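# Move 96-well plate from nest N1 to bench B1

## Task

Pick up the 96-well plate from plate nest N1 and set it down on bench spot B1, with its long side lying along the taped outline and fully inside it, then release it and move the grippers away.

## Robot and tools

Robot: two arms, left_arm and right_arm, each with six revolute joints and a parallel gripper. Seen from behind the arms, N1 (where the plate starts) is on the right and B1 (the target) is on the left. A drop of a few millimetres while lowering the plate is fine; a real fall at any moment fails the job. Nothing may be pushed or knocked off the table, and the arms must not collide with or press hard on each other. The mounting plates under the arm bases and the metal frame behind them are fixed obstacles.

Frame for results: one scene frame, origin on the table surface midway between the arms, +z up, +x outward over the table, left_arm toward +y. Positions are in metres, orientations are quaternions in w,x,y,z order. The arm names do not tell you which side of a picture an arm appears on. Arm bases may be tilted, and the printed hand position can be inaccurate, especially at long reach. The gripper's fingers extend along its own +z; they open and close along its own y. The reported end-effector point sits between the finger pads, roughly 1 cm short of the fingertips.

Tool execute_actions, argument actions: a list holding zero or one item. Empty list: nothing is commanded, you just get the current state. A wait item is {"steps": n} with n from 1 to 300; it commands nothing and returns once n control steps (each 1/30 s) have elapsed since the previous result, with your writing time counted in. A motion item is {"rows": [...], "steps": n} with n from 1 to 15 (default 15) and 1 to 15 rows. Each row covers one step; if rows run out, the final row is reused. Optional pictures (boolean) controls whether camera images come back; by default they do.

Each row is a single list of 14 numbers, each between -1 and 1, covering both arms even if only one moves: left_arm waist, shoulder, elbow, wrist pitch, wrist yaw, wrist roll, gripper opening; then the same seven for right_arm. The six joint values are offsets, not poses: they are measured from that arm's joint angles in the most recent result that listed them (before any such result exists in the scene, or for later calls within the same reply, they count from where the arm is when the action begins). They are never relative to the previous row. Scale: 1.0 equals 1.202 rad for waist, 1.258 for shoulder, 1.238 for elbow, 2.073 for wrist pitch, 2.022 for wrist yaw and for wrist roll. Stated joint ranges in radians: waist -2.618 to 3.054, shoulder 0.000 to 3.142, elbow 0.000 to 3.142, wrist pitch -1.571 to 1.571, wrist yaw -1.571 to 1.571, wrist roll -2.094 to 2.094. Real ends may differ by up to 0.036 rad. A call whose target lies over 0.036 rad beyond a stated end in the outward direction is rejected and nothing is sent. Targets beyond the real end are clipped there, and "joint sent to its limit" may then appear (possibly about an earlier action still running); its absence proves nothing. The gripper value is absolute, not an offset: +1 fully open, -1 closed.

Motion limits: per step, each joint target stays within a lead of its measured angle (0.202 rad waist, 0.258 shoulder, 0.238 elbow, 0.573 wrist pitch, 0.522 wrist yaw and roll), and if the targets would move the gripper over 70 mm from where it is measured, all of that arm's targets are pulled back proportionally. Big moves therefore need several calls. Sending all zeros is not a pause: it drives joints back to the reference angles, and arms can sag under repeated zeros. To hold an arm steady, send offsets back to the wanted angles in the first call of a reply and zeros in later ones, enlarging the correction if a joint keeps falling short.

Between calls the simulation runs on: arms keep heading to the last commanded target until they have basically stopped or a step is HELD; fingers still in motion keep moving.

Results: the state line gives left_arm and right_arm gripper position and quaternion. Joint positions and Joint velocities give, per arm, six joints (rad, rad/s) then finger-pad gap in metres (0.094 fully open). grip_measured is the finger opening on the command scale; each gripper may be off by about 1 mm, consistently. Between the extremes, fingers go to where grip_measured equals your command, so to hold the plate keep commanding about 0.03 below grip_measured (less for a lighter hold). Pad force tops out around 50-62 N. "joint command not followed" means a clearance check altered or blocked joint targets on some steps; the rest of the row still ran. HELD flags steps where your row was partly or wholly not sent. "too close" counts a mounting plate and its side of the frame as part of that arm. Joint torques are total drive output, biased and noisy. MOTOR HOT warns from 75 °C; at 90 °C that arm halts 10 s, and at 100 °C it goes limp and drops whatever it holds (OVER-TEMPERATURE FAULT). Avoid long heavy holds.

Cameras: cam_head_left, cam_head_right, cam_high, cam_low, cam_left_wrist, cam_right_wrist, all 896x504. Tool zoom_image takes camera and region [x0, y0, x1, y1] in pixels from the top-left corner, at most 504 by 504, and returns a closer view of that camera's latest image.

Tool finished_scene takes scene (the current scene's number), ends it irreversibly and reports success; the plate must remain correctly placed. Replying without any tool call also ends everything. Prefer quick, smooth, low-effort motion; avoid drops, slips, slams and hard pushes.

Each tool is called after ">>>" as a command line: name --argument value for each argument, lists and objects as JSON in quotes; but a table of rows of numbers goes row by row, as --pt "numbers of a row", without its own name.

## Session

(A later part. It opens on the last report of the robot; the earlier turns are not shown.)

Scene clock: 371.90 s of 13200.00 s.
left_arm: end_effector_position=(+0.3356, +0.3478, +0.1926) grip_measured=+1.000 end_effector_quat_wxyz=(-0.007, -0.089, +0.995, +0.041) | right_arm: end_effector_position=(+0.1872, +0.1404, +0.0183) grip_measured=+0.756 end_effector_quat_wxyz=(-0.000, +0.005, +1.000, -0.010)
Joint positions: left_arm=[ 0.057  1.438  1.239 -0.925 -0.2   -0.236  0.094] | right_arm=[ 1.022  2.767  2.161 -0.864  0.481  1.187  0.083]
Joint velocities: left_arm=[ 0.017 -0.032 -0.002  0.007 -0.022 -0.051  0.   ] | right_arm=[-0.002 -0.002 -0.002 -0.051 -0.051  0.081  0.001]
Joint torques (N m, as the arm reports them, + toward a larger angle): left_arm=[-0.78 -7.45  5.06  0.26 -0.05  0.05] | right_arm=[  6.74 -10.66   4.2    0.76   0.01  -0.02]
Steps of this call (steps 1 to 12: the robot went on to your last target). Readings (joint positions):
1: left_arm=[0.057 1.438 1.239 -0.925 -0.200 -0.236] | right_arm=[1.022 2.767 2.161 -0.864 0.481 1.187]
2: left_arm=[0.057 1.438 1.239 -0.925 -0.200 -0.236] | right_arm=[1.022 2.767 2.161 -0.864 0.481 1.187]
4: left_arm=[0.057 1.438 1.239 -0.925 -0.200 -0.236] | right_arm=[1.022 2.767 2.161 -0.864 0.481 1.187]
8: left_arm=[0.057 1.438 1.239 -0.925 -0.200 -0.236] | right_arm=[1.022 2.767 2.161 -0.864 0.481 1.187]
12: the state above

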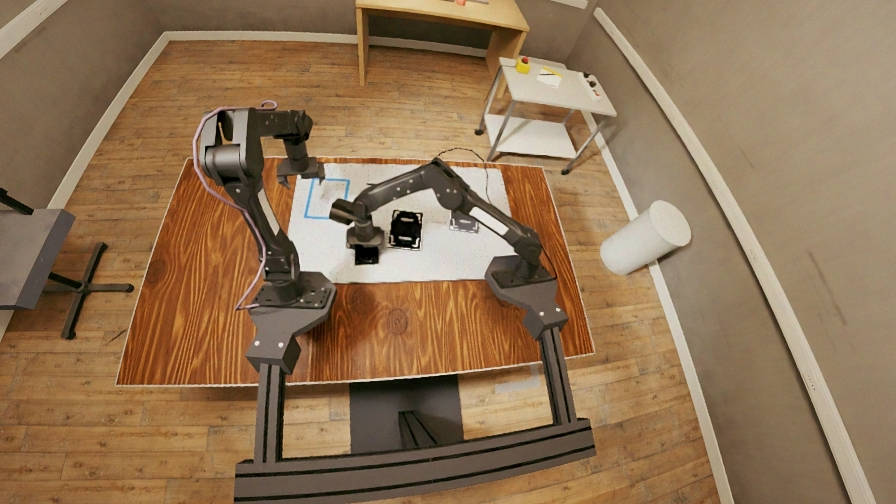

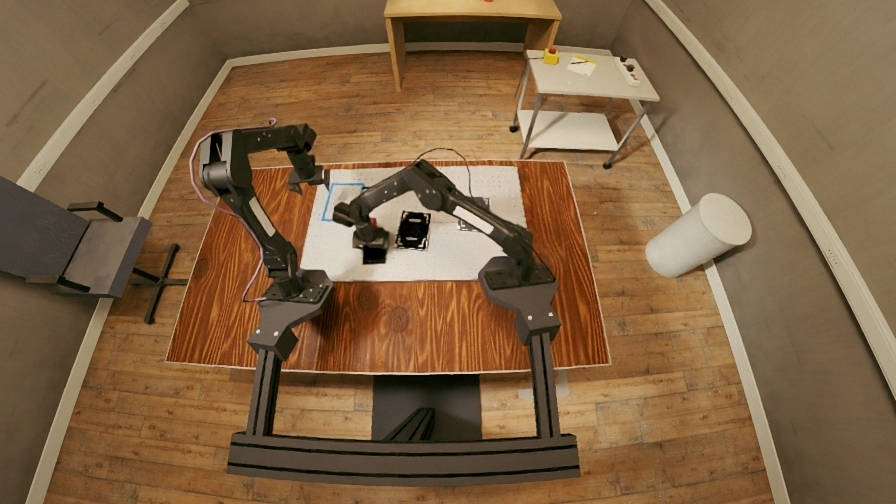

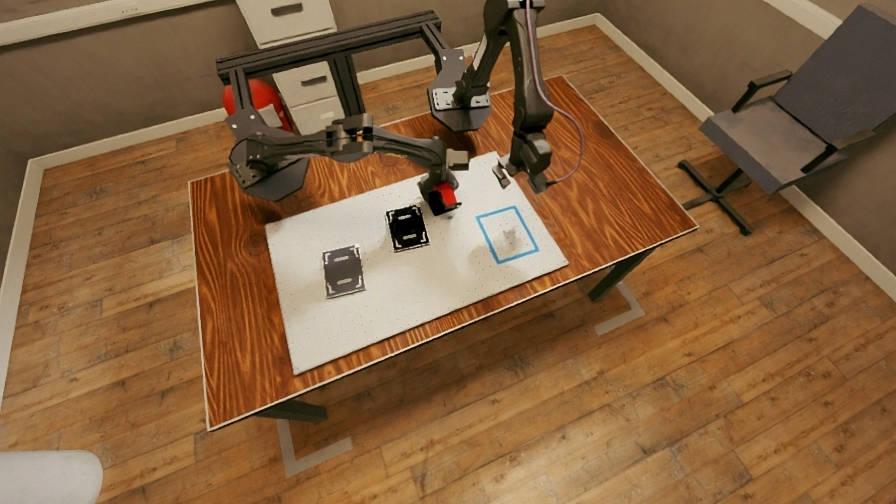

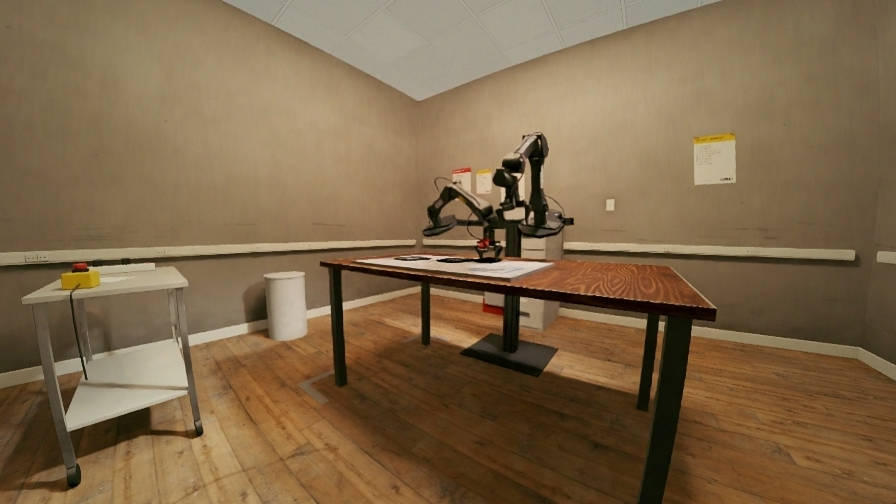

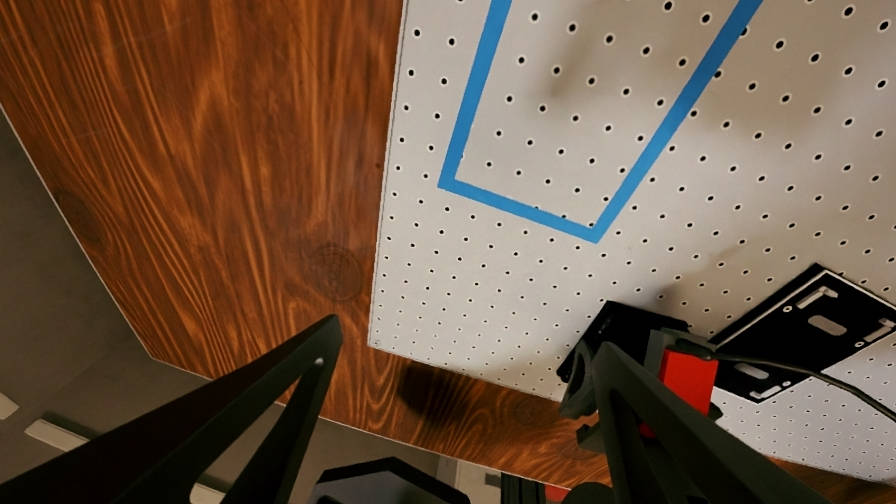

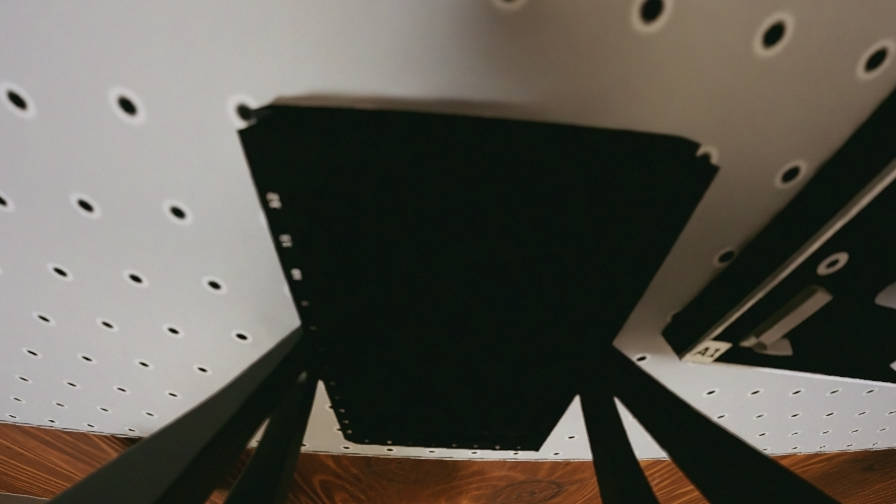

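>>> execute_actions --actions '[{"rows": [[0,0,0,0,0,0,1,0,0,0,0,0,0,0.78],[0,0,0,0,0,0,1,0,0,0,0,0,0,0.82],[0,0,0,0,0,0,1,0,0,0,0,0,0,0.88],[0,0,0,0,0,0,1,0,0,0,0,0,0,1]], "steps": 10}]' --pictures false

>>> execute_actions --actions '[{"rows": [[0,0,0,0,0,0,1,0,-0.015,0,-0.005,0,0,1],[0,0,0,0,0,0,1,0,-0.028,0,-0.011,0,0,1],[0,0,0,0,0,0,1,0,-0.04,0,-0.018,0,0,1],[0,0,0,0,0,0,1,0,-0.052,0,-0.025,0,0,1],[0,0,0,0,0,0,1,0,-0.064,0,-0.032,0,0,1],[0,0,0,0,0,0,1,0,-0.076,0,-0.04,0,0,1],[0,0,0,0,0,0,1,0,-0.09,0,-0.048,0,0,1],[0,0,0,0,0,0,1,0,-0.105,0,-0.056,0,0,1],[0,0,0,0,0,0,1,0,-0.12,0,-0.065,0,0,1],[0,0,0,0,0,0,1,0,-0.14,-0.01,-0.07,0,0,1],[0,0,0,0,0,0,1,0,-0.16,-0.02,-0.075,0,0,1],[0,0,0,0,0,0,1,0,-0.18,-0.04,-0.08,0,0,1],[0,0,0,0,0,0,1,0,-0.2,-0.06,-0.08,0,0,1],[0,0,0,0,0,0,1,0,-0.23,-0.09,-0.08,0,0,1],[0,0,0,0,0,0,1,0,-0.26,-0.12,-0.08,0,0,1]], "steps": 15}]' --pictures false

>>> execute_actions --actions '[{"rows": [[0,0,0,0,0,0,1,-0.04,-0.07,-0.06,0,0,0,1],[0,0,0,0,0,0,1,-0.08,-0.13,-0.12,0,0,0,1],[0,0,0,0,0,0,1,-0.13,-0.19,-0.18,0,0,0,1],[0,0,0,0,0,0,1,-0.18,-0.25,-0.24,0,0,0,1],[0,0,0,0,0,0,1,-0.23,-0.31,-0.3,0,0,0,1],[0,0,0,0,0,0,1,-0.28,-0.37,-0.36,0,0,0,1],[0,0,0,0,0,0,1,-0.33,-0.43,-0.42,0,0,0,1],[0,0,0,0,0,0,1,-0.38,-0.49,-0.48,0,0,0,1],[0,0,0,0,0,0,1,-0.43,-0.55,-0.54,0,0,0,1],[0,0,0,0,0,0,1,-0.48,-0.61,-0.6,0,0,0,1],[0,0,0,0,0,0,1,-0.53,-0.66,-0.65,0,0,0,1],[0,0,0,0,0,0,1,-0.58,-0.71,-0.7,0,0,0,1],[0,0,0,0,0,0,1,-0.62,-0.75,-0.74,0,0,0,1],[0,0,0,0,0,0,1,-0.65,-0.78,-0.77,0,0,0,1],[0,0,0,0,0,0,1,-0.67,-0.8,-0.79,0,0,0,1]], "steps": 15}]' --pictures false

>>> execute_actions --actions '[{"steps": 15}]'

Scene clock: 391.30 s of 13200.00 s.
left_arm: end_effector_position=(+0.3356, +0.3478, +0.1926) grip_measured=+1.000 end_effector_quat_wxyz=(-0.007, -0.089, +0.995, +0.041) | right_arm: end_effector_position=(+0.1872, +0.1404, +0.0183) grip_measured=+1.000 end_effector_quat_wxyz=(-0.000, +0.005, +1.000, -0.010)
Joint positions: left_arm=[ 0.057  1.438  1.239 -0.925 -0.2   -0.236  0.094] | right_arm=[ 1.022  2.767  2.161 -0.864  0.481  1.187  0.094]
Joint velocities: left_arm=[ 0.007 -0.002  0.002  0.007 -0.007 -0.037  0.   ] | right_arm=[-0.012  0.002 -0.002 -0.007  0.022  0.022  0.   ]
Joint torques (N m, as the arm reports them, + toward a larger angle): left_arm=[-0.78 -7.46  5.21  0.27 -0.07 -0.01] | right_arm=[  6.69 -11.38   4.23   0.68   0.01  -0.02]
Steps of this call (steps 1 to 15: the robot went on to your last target; steps 16 to 90: nothing new was sent; then 16.07 s passed at rest; steps 91 to 100: all 10 steps of this action). Readings (joint positions):
91: left_arm=[0.057 1.438 1.239 -0.925 -0.200 -0.236] | right_arm=[1.022 2.767 2.161 -0.864 0.481 1.187]
92: left_arm=[0.057 1.438 1.239 -0.925 -0.200 -0.236] | right_arm=[1.022 2.767 2.161 -0.864 0.481 1.187]
94: left_arm=[0.057 1.438 1.239 -0.925 -0.200 -0.236] | right_arm=[1.022 2.767 2.161 -0.864 0.481 1.187]
98: left_arm=[0.057 1.438 1.239 -0.925 -0.200 -0.236] | right_arm=[1.022 2.767 2.161 -0.864 0.481 1.187]
100: the state above

Scene clock: 391.80 s of 13200.00 s.
left_arm: end_effector_position=(+0.3356, +0.3478, +0.1926) grip_measured=+1.000 end_effector_quat_wxyz=(-0.007, -0.089, +0.995, +0.041) | right_arm: end_effector_position=(+0.2331, +0.1293, +0.1094) grip_measured=+1.000 end_effector_quat_wxyz=(+0.011, +0.020, +1.000, +0.017)
Joint positions: left_arm=[ 0.057  1.438  1.239 -0.925 -0.2   -0.236  0.094] | right_arm=[ 1.022  2.518  2.089 -0.976  0.48   1.187  0.094]
Joint velocities: left_arm=[ 0.012 -0.022 -0.022  0.022  0.007 -0.022  0.   ] | right_arm=[-0.002 -1.101 -0.906 -0.154  0.066  0.007  0.   ]
Joint torques (N m, as the arm reports them, + toward a larger angle): left_arm=[-0.72 -7.37  5.22  0.27 -0.05 -0.01] | right_arm=[  6.5  -11.8    2.99   0.37   0.01  -0.03]
Steps of this call (steps 1 to 15: all 15 steps of this action). Readings (joint positions):
1: left_arm=[0.057 1.438 1.239 -0.925 -0.200 -0.236] | right_arm=[1.022 2.767 2.161 -0.864 0.481 1.187]
2: left_arm=[0.057 1.438 1.239 -0.925 -0.200 -0.236] | right_arm=[1.022 2.767 2.161 -0.864 0.481 1.187]
4: left_arm=[0.057 1.438 1.239 -0.925 -0.200 -0.236] | right_arm=[1.022 2.760 2.161 -0.874 0.481 1.187]
8: left_arm=[0.057 1.438 1.239 -0.925 -0.200 -0.236] | right_arm=[1.022 2.713 2.161 -0.918 0.480 1.187]
15: the state above

Scene clock: 392.30 s of 13200.00 s.
left_arm: end_effector_position=(+0.3356, +0.3478, +0.1926) grip_measured=+1.000 end_effector_quat_wxyz=(-0.007, -0.089, +0.995, +0.041) | right_arm: end_effector_position=(+0.3635, -0.1510, +0.1445) grip_measured=+1.000 end_effector_quat_wxyz=(+0.016, +0.266, +0.960, -0.083)
Joint positions: left_arm=[ 0.057  1.438  1.239 -0.925 -0.2   -0.236  0.094] | right_arm=[ 0.487  1.849  1.452 -0.942  0.473  1.187  0.094]
Joint velocities: left_arm=[ 0.002 -0.022 -0.002  0.022 -0.037 -0.066  0.   ] | right_arm=[-1.419 -1.541 -1.443  0.066  0.022  0.007  0.   ]
Joint torques (N m, as the arm reports them, + toward a larger angle): left_arm=[-0.86 -7.36  5.08  0.24 -0.05  0.03] | right_arm=[  3.69 -10.4    2.96   0.19   0.12   0.01]
Steps of this call (steps 1 to 15: all 15 steps of this action). Readings (joint positions):
1: left_arm=[0.057 1.438 1.239 -0.925 -0.200 -0.236] | right_arm=[1.019 2.484 2.064 -0.979 0.479 1.187]
2: left_arm=[0.057 1.438 1.239 -0.925 -0.200 -0.236] | right_arm=[1.011 2.448 2.035 -0.972 0.477 1.187]
4: left_arm=[0.057 1.438 1.239 -0.925 -0.200 -0.236] | right_arm=[0.971 2.367 1.951 -0.963 0.471 1.187]
8: left_arm=[0.057 1.438 1.239 -0.925 -0.200 -0.236] | right_arm=[0.821 2.192 1.777 -0.954 0.470 1.187]
15: the state above

Scene clock: 392.80 s of 13200.00 s.
left_arm: end_effector_position=(+0.3356, +0.3478, +0.1926) grip_measured=+1.000 end_effector_quat_wxyz=(-0.007, -0.089, +0.995, +0.041) | right_arm: end_effector_position=(+0.3196, -0.2967, +0.1693) grip_measured=+1.000 end_effector_quat_wxyz=(+0.005, +0.374, +0.913, -0.164)
Joint positions: left_arm=[ 0.057  1.438  1.239 -0.925 -0.2   -0.236  0.094] | right_arm=[ 0.204  1.511  1.124 -0.985  0.483  1.187  0.094]
Joint velocities: left_arm=[-0.017  0.007 -0.002 -0.022  0.007 -0.051  0.   ] | right_arm=[-0.007 -0.007 -0.007 -0.051  0.007 -0.051  0.   ]
Joint torques (N m, as the arm reports them, + toward a larger angle): left_arm=[-0.79 -7.27  5.02  0.25 -0.07 -0.01] | right_arm=[ 2.54 -7.03  3.02  0.42  0.13 -0.02]
Steps of this call (steps 1 to 15: the robot went on to your last target). Readings (joint positions):
1: left_arm=[0.057 1.438 1.239 -0.925 -0.200 -0.236] | right_arm=[0.436 1.796 1.404 -0.941 0.474 1.187]
2: left_arm=[0.057 1.438 1.239 -0.925 -0.200 -0.236] | right_arm=[0.385 1.742 1.354 -0.940 0.474 1.187]
4: left_arm=[0.057 1.438 1.239 -0.925 -0.200 -0.236] | right_arm=[0.283 1.628 1.243 -0.935 0.477 1.187]
8: left_arm=[0.057 1.438 1.239 -0.925 -0.200 -0.236] | right_arm=[0.200 1.511 1.131 -0.987 0.488 1.187]
15: the state above

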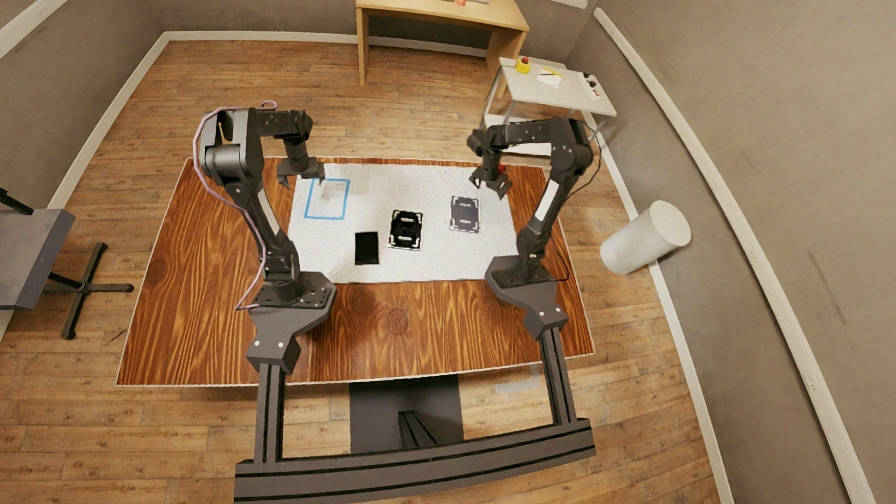

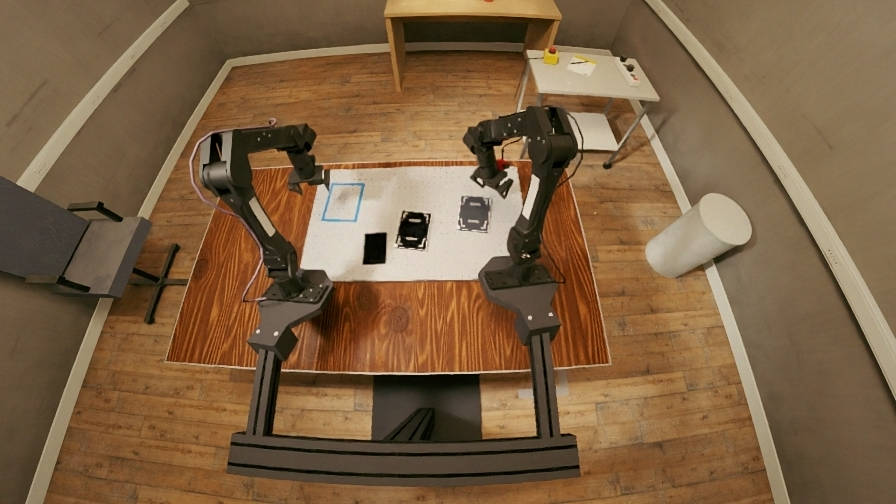

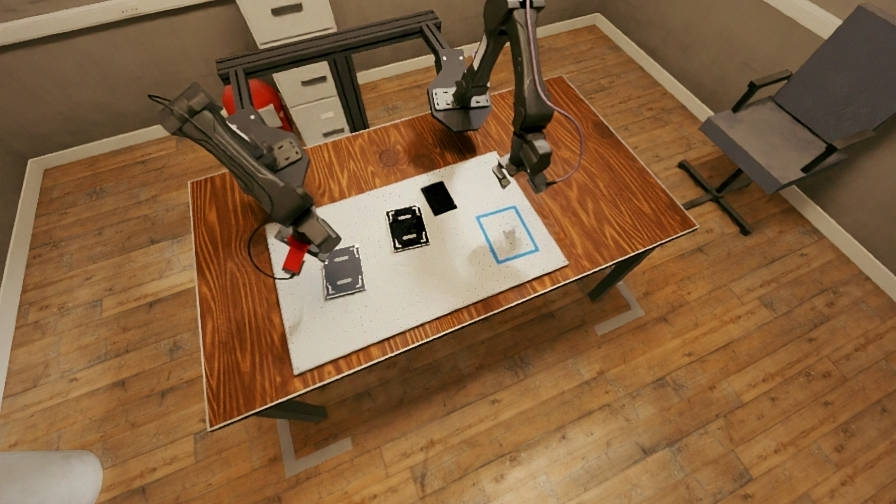

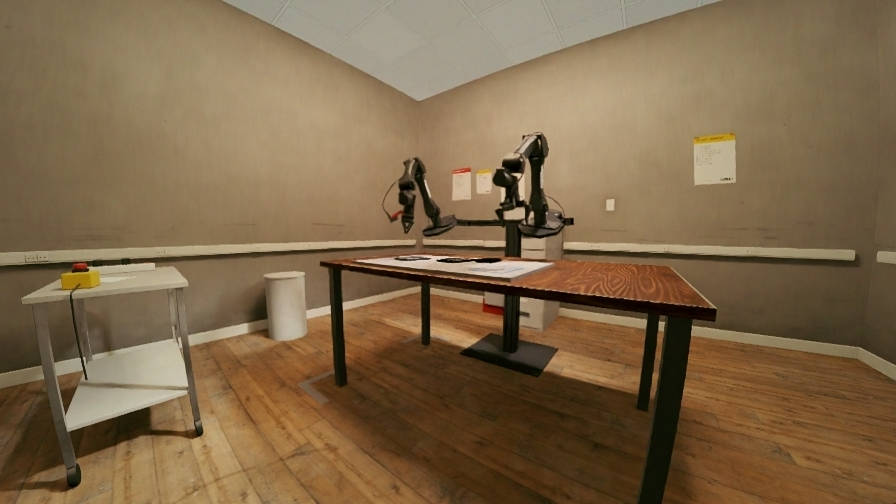

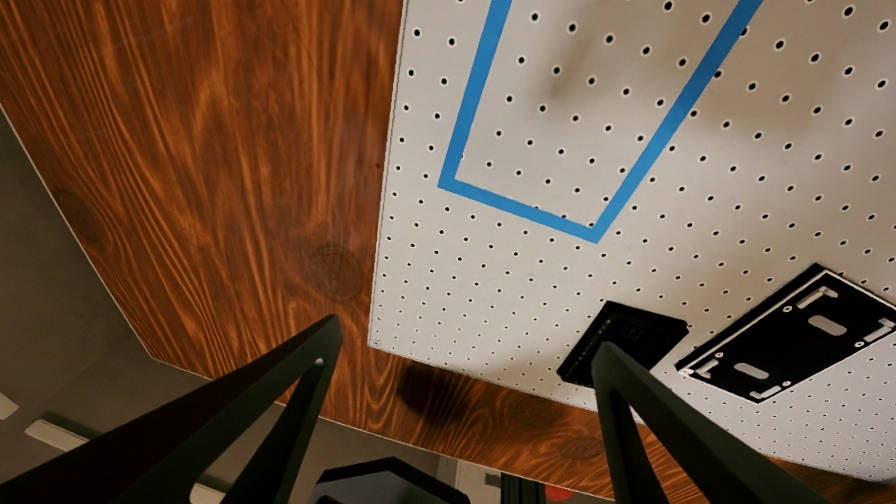

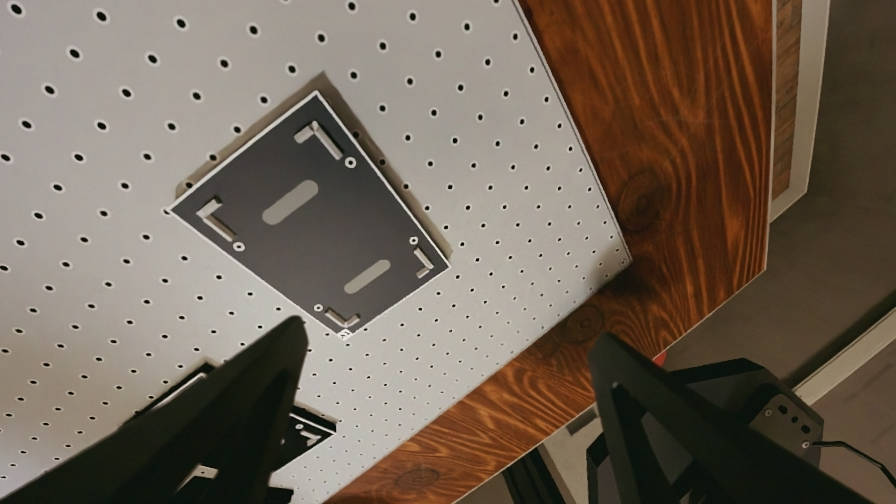

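>>> execute_actions --actions '[{"rows": [[-0.025,0.011,-0.016,0.02,-0.006,-0.015,1,0,0,0,0,0,0,1],[-0.06,0.027,-0.04,0.045,-0.014,-0.035,1,0,0,0,0,0,0,1],[-0.105,0.046,-0.07,0.075,-0.024,-0.06,1,0,0,0,0,0,0,1],[-0.155,0.068,-0.102,0.105,-0.034,-0.085,1,0,0,0,0,0,0,1],[-0.21,0.092,-0.138,0.135,-0.044,-0.11,1,0,0,0,0,0,0,1],[-0.265,0.116,-0.174,0.165,-0.054,-0.135,1,0,0,0,0,0,0,1],[-0.32,0.14,-0.21,0.195,-0.064,-0.16,1,0,0,0,0,0,0,1],[-0.375,0.164,-0.246,0.225,-0.074,-0.185,1,0,0,0,0,0,0,1],[-0.43,0.188,-0.282,0.255,-0.084,-0.21,1,0,0,0,0,0,0,1],[-0.48,0.21,-0.315,0.283,-0.093,-0.233,1,0,0,0,0,0,0,1],[-0.525,0.23,-0.345,0.307,-0.101,-0.252,1,0,0,0,0,0,0,1],[-0.563,0.247,-0.37,0.322,-0.107,-0.265,1,0,0,0,0,0,0,1],[-0.592,0.26,-0.389,0.328,-0.107,-0.269,1,0,0,0,0,0,0,1],[-0.61,0.268,-0.401,0.328,-0.107,-0.269,1,0,0,0,0,0,0,1],[-0.62,0.272,-0.408,0.328,-0.107,-0.269,1,0,0,0,0,0,0,1]], "steps": 15}]' --pictures false

>>> execute_actions --actions '[{"steps": 15}]'

Scene clock: 409.73 s of 13200.00 s.
left_arm: end_effector_position=(+0.1822, +0.1640, +0.0710) grip_measured=+1.000 end_effector_quat_wxyz=(-0.043, +0.032, +0.998, +0.018) | right_arm: end_effector_position=(+0.3196, -0.2967, +0.1693) grip_measured=+1.000 end_effector_quat_wxyz=(+0.005, +0.374, +0.913, -0.164)
Joint positions: left_arm=[-0.608  1.762  0.785 -0.381 -0.358 -0.658  0.094] | right_arm=[ 0.204  1.511  1.124 -0.985  0.483  1.187  0.094]
Joint velocities: left_arm=[-1.79   0.696 -0.896  0.623 -0.037 -0.813  0.   ] | right_arm=[-0.002 -0.017 -0.022 -0.037 -0.051 -0.066  0.   ]
Joint torques (N m, as the arm reports them, + toward a larger angle): left_arm=[-0.6  -7.93  3.23  0.44 -0.45 -0.11] | right_arm=[ 1.43 -7.04  4.08  0.36  0.15 -0.01]
Steps of this call (steps 1 to 15: the robot went on to your last target; steps 16 to 90: nothing new was sent; then 13.43 s passed at rest; steps 91 to 105: all 15 steps of this action). Readings (joint positions):
91: left_arm=[0.055 1.438 1.239 -0.924 -0.201 -0.239] | right_arm=[0.204 1.511 1.124 -0.985 0.483 1.187]
92: left_arm=[0.046 1.439 1.235 -0.914 -0.208 -0.249] | right_arm=[0.204 1.511 1.124 -0.985 0.483 1.187]
94: left_arm=[-0.009 1.450 1.201 -0.855 -0.234 -0.292] | right_arm=[0.204 1.511 1.124 -0.985 0.483 1.187]
98: left_arm=[-0.208 1.540 1.078 -0.695 -0.273 -0.403] | right_arm=[0.204 1.511 1.124 -0.985 0.483 1.187]
105: the state above

Scene clock: 410.23 s of 13200.00 s.
left_arm: end_effector_position=(+0.1669, +0.1486, +0.0656) grip_measured=+1.000 end_effector_quat_wxyz=(-0.015, +0.009, +1.000, +0.011) | right_arm: end_effector_position=(+0.3196, -0.2967, +0.1693) grip_measured=+1.000 end_effector_quat_wxyz=(+0.005, +0.374, +0.913, -0.164)
Joint positions: left_arm=[-0.689  1.792  0.728 -0.271 -0.4   -0.768  0.094] | right_arm=[ 0.204  1.511  1.124 -0.985  0.483  1.187  0.094]
Joint velocities: left_arm=[-0.002  0.017 -0.007  0.022  0.037 -0.154  0.   ] | right_arm=[-0.032 -0.002  0.012 -0.022 -0.022 -0.022  0.   ]
Joint torques (N m, as the arm reports them, + toward a larger angle): left_arm=[-3.24 -6.68  3.06  0.41 -0.11 -0.06] | right_arm=[ 1.44 -7.06  4.07  0.36  0.15 -0.02]
Steps of this call (steps 1 to 15: the robot went on to your last target). Readings (joint positions):
1: left_arm=[-0.659 1.781 0.758 -0.365 -0.358 -0.679] | right_arm=[0.204 1.511 1.124 -0.985 0.483 1.187]
2: left_arm=[-0.691 1.790 0.740 -0.356 -0.358 -0.697] | right_arm=[0.204 1.511 1.124 -0.985 0.483 1.187]
4: left_arm=[-0.705 1.792 0.728 -0.345 -0.364 -0.723] | right_arm=[0.204 1.511 1.124 -0.985 0.483 1.187]
8: left_arm=[-0.690 1.792 0.728 -0.295 -0.389 -0.752] | right_arm=[0.204 1.511 1.124 -0.985 0.483 1.187]
15: the state above

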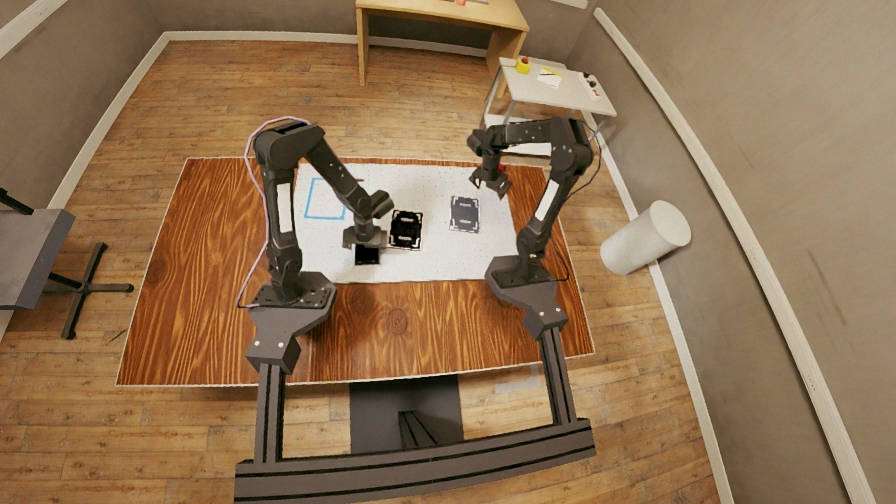

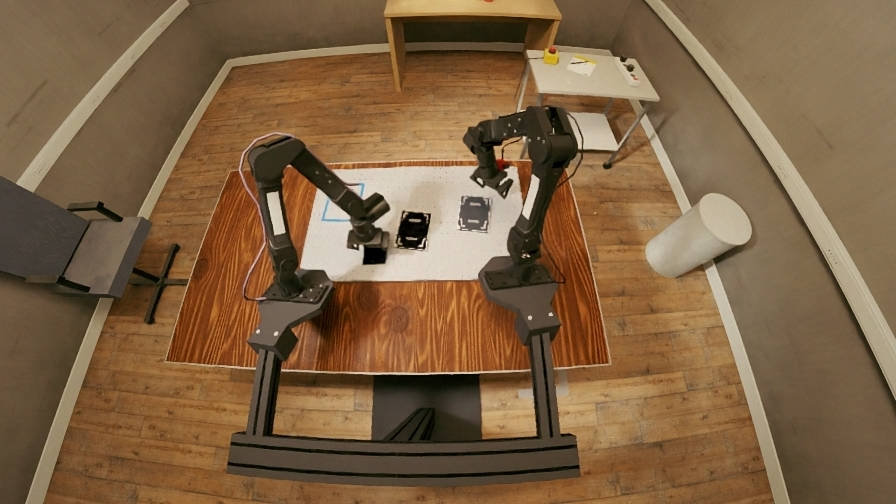

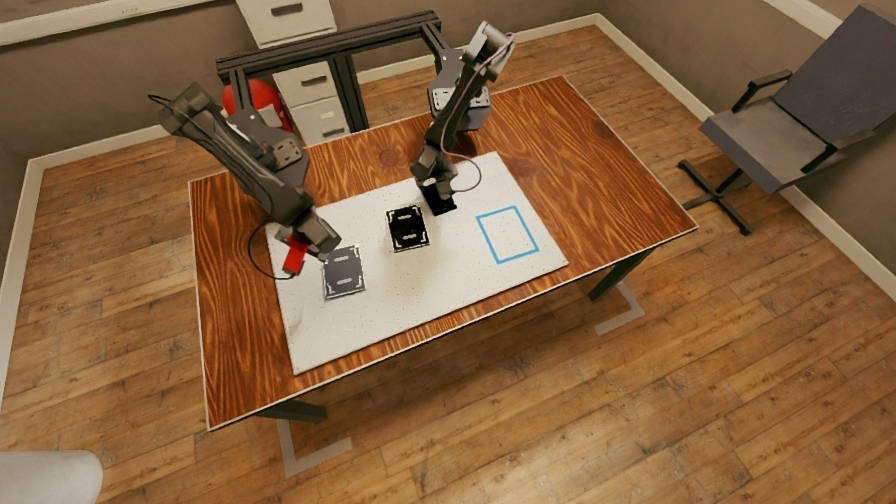

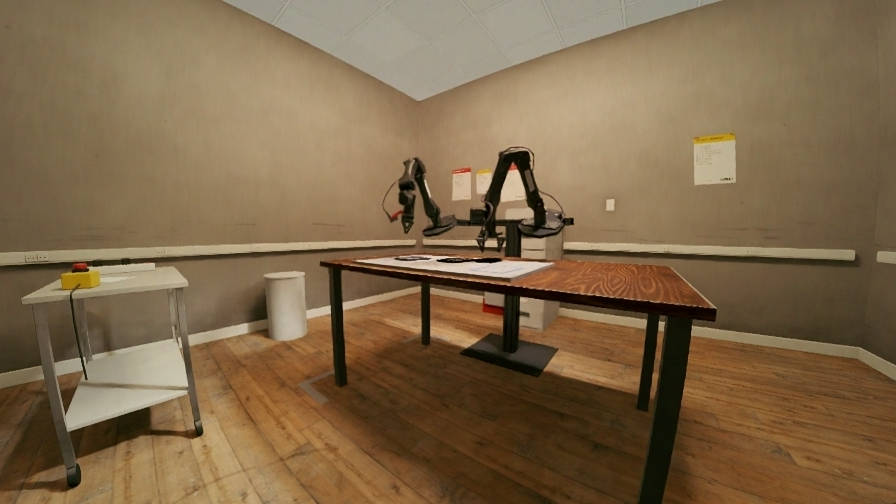

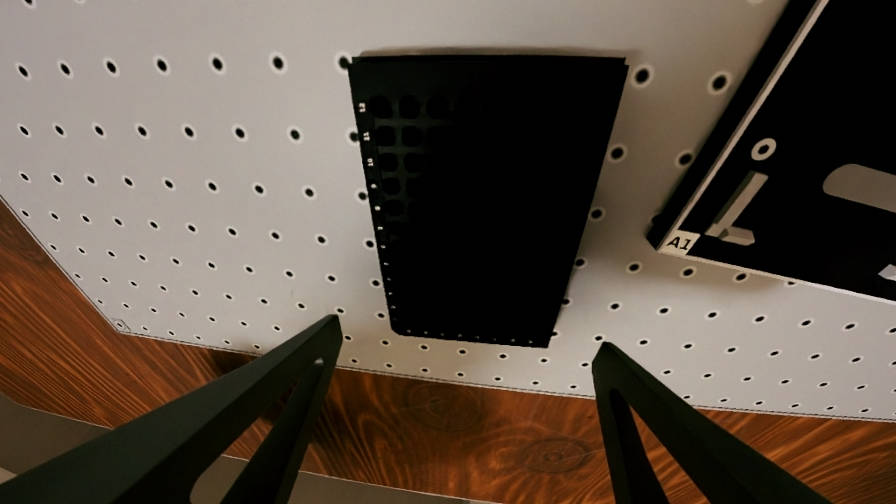

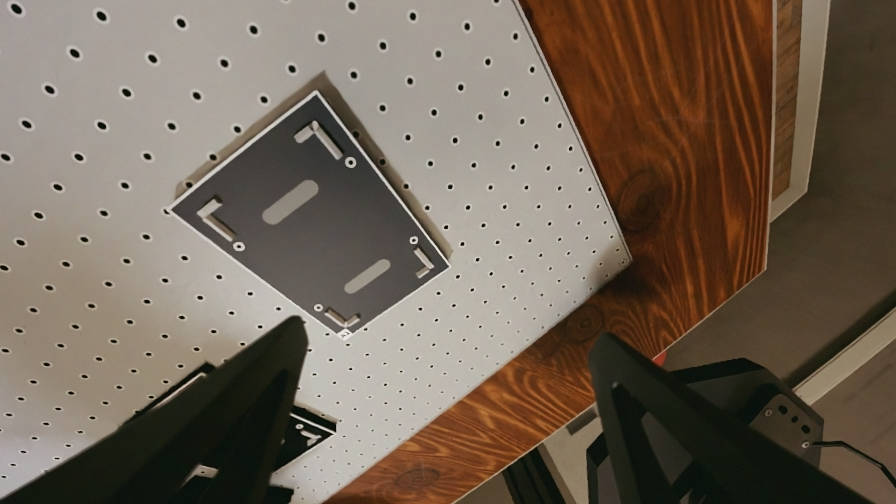

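>>> execute_actions --actions '[{"rows": [[0.008,0.006,0,0.014,0,0.002,1,0,0,0,0,0,0,1],[0.016,0.013,0,0.024,0,0.004,1,0,0,0,0,0,0,1],[0.024,0.02,0,0.034,0,0.006,1,0,0,0,0,0,0,1],[0.032,0.027,0,0.044,0.002,0.008,1,0,0,0,0,0,0,1],[0.04,0.034,0,0.054,0.004,0.01,1,0,0,0,0,0,0,1],[0.047,0.041,0,0.062,0.006,0.012,1,0,0,0,0,0,0,1],[0.052,0.047,0,0.0685,0.006,0.012,1,0,0,0,0,0,0,1],[0.052,0.052,0,0.0685,0.006,0.012,1,0,0,0,0,0,0,1]], "steps": 15}]' --pictures false

>>> execute_actions --actions '[{"steps": 12}]'

Scene clock: 441.87 s of 13200.00 s.
left_arm: end_effector_position=(+0.1821, +0.1514, +0.0471) grip_measured=+1.000 end_effector_quat_wxyz=(-0.001, -0.023, +1.000, +0.003) | right_arm: end_effector_position=(+0.3196, -0.2967, +0.1693) grip_measured=+1.000 end_effector_quat_wxyz=(+0.005, +0.374, +0.913, -0.164)
Joint positions: left_arm=[-0.625  1.844  0.728 -0.16  -0.392 -0.753  0.094] | right_arm=[ 0.204  1.511  1.124 -0.985  0.483  1.187  0.094]
Joint velocities: left_arm=[ 0.002 -0.017 -0.007  0.081  0.081 -0.066  0.   ] | right_arm=[ 0.012 -0.012 -0.007 -0.007 -0.051  0.007  0.   ]
Joint torques (N m, as the arm reports them, + toward a larger angle): left_arm=[-3.43 -4.98  2.17  0.46 -0.01  0.14] | right_arm=[ 1.44 -7.04  4.07  0.36  0.14 -0.02]
Steps of this call (steps 1 to 15: the robot went on to your last target; steps 16 to 90: nothing new was sent; then 28.13 s passed at rest; steps 91 to 105: all 15 steps of this action). Readings (joint positions):
91: left_arm=[-0.689 1.792 0.728 -0.266 -0.403 -0.772] | right_arm=[0.204 1.511 1.124 -0.985 0.483 1.187]
92: left_arm=[-0.686 1.792 0.728 -0.263 -0.402 -0.771] | right_arm=[0.204 1.511 1.124 -0.985 0.483 1.187]
94: left_arm=[-0.674 1.794 0.728 -0.249 -0.400 -0.768] | right_arm=[0.204 1.511 1.124 -0.985 0.483 1.187]
98: left_arm=[-0.635 1.825 0.728 -0.193 -0.396 -0.759] | right_arm=[0.204 1.511 1.124 -0.985 0.483 1.187]
105: the state above

Scene clock: 442.27 s of 13200.00 s.
left_arm: end_effector_position=(+0.1836, +0.1499, +0.0471) grip_measured=+1.000 end_effector_quat_wxyz=(+0.001, -0.024, +1.000, +0.000) | right_arm: end_effector_position=(+0.3196, -0.2967, +0.1693) grip_measured=+1.000 end_effector_quat_wxyz=(+0.005, +0.374, +0.913, -0.164)
Joint positions: left_arm=[-0.625  1.844  0.728 -0.15  -0.39  -0.751  0.094] | right_arm=[ 0.204  1.511  1.124 -0.985  0.483  1.187  0.094]
Joint velocities: left_arm=[-0.002 -0.007  0.017  0.007  0.022 -0.007  0.   ] | right_arm=[-0.012 -0.012  0.012 -0.095  0.007 -0.022  0.   ]
Joint torques (N m, as the arm reports them, + toward a larger angle): left_arm=[-3.41 -4.98  2.14  0.53  0.01  0.1 ] | right_arm=[ 1.44 -7.04  4.08  0.36  0.15 -0.02]
Steps of this call (steps 1 to 12: the robot went on to your last target). Readings (joint positions):
1: left_arm=[-0.625 1.844 0.728 -0.157 -0.392 -0.753] | right_arm=[0.204 1.511 1.124 -0.985 0.483 1.187]
2: left_arm=[-0.625 1.844 0.728 -0.156 -0.391 -0.753] | right_arm=[0.204 1.511 1.124 -0.985 0.483 1.187]
4: left_arm=[-0.625 1.844 0.728 -0.153 -0.391 -0.752] | right_arm=[0.204 1.511 1.124 -0.985 0.483 1.187]
8: left_arm=[-0.625 1.844 0.728 -0.151 -0.390 -0.752] | right_arm=[0.204 1.511 1.124 -0.985 0.483 1.187]
12: the state above

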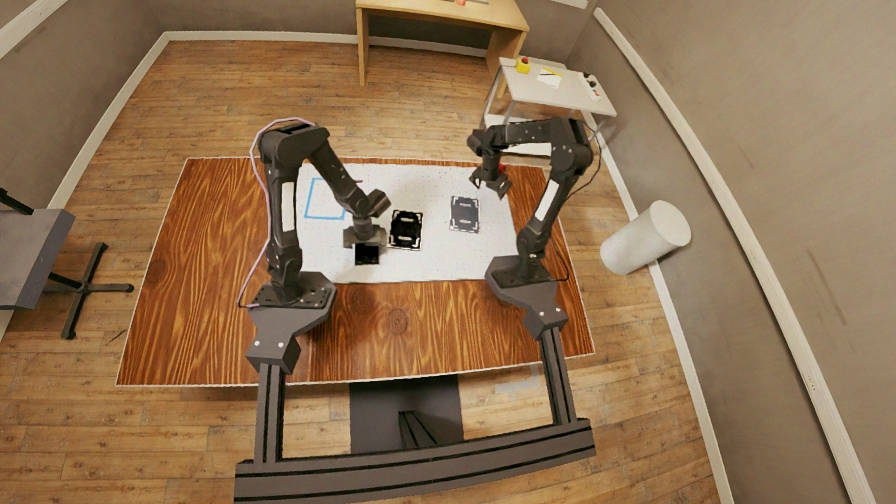

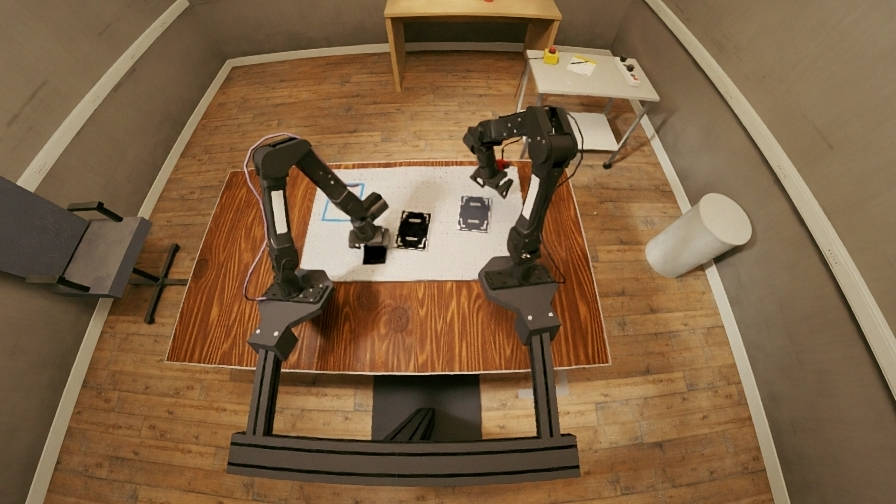

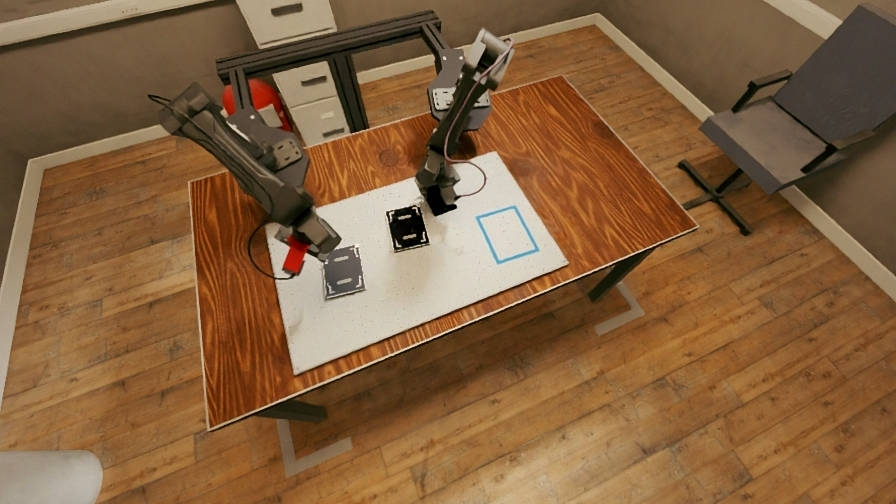

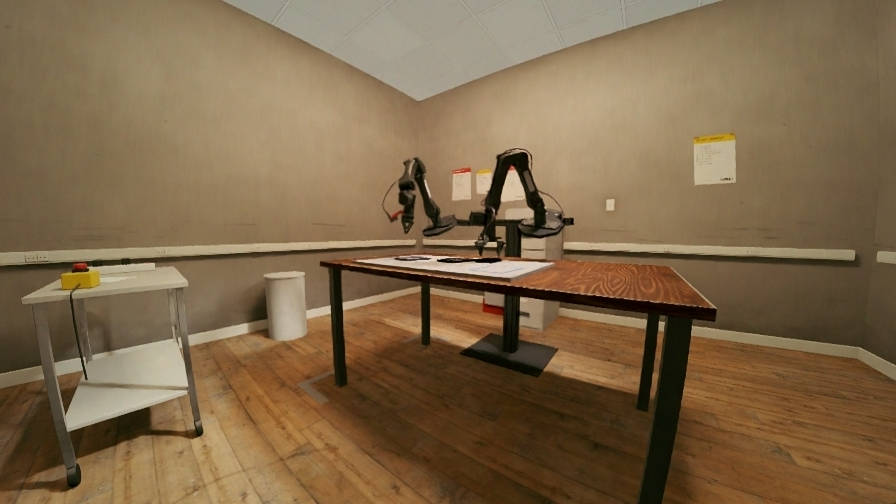

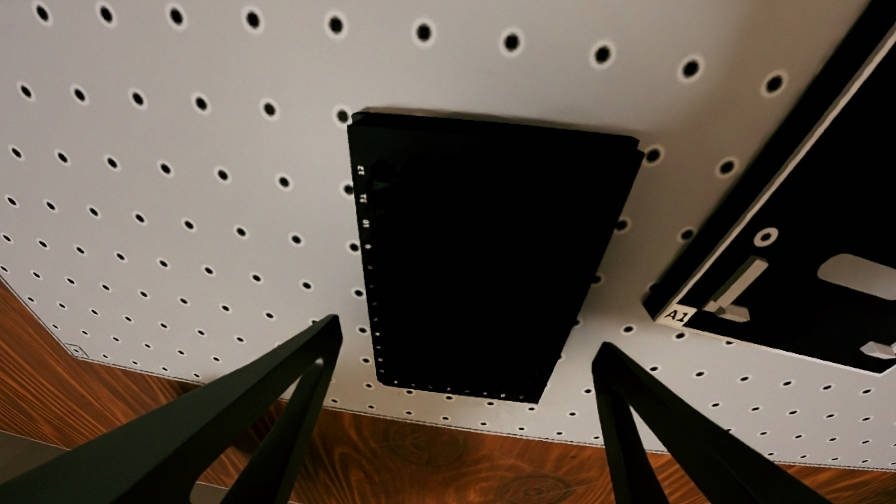

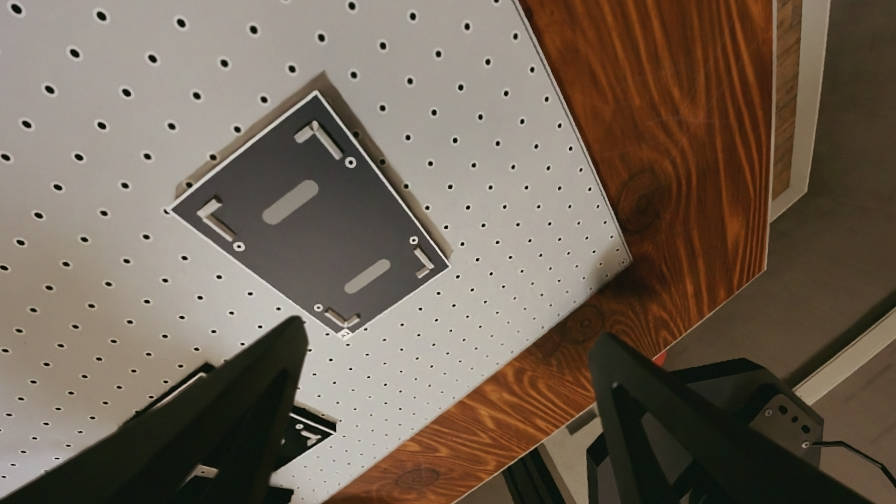

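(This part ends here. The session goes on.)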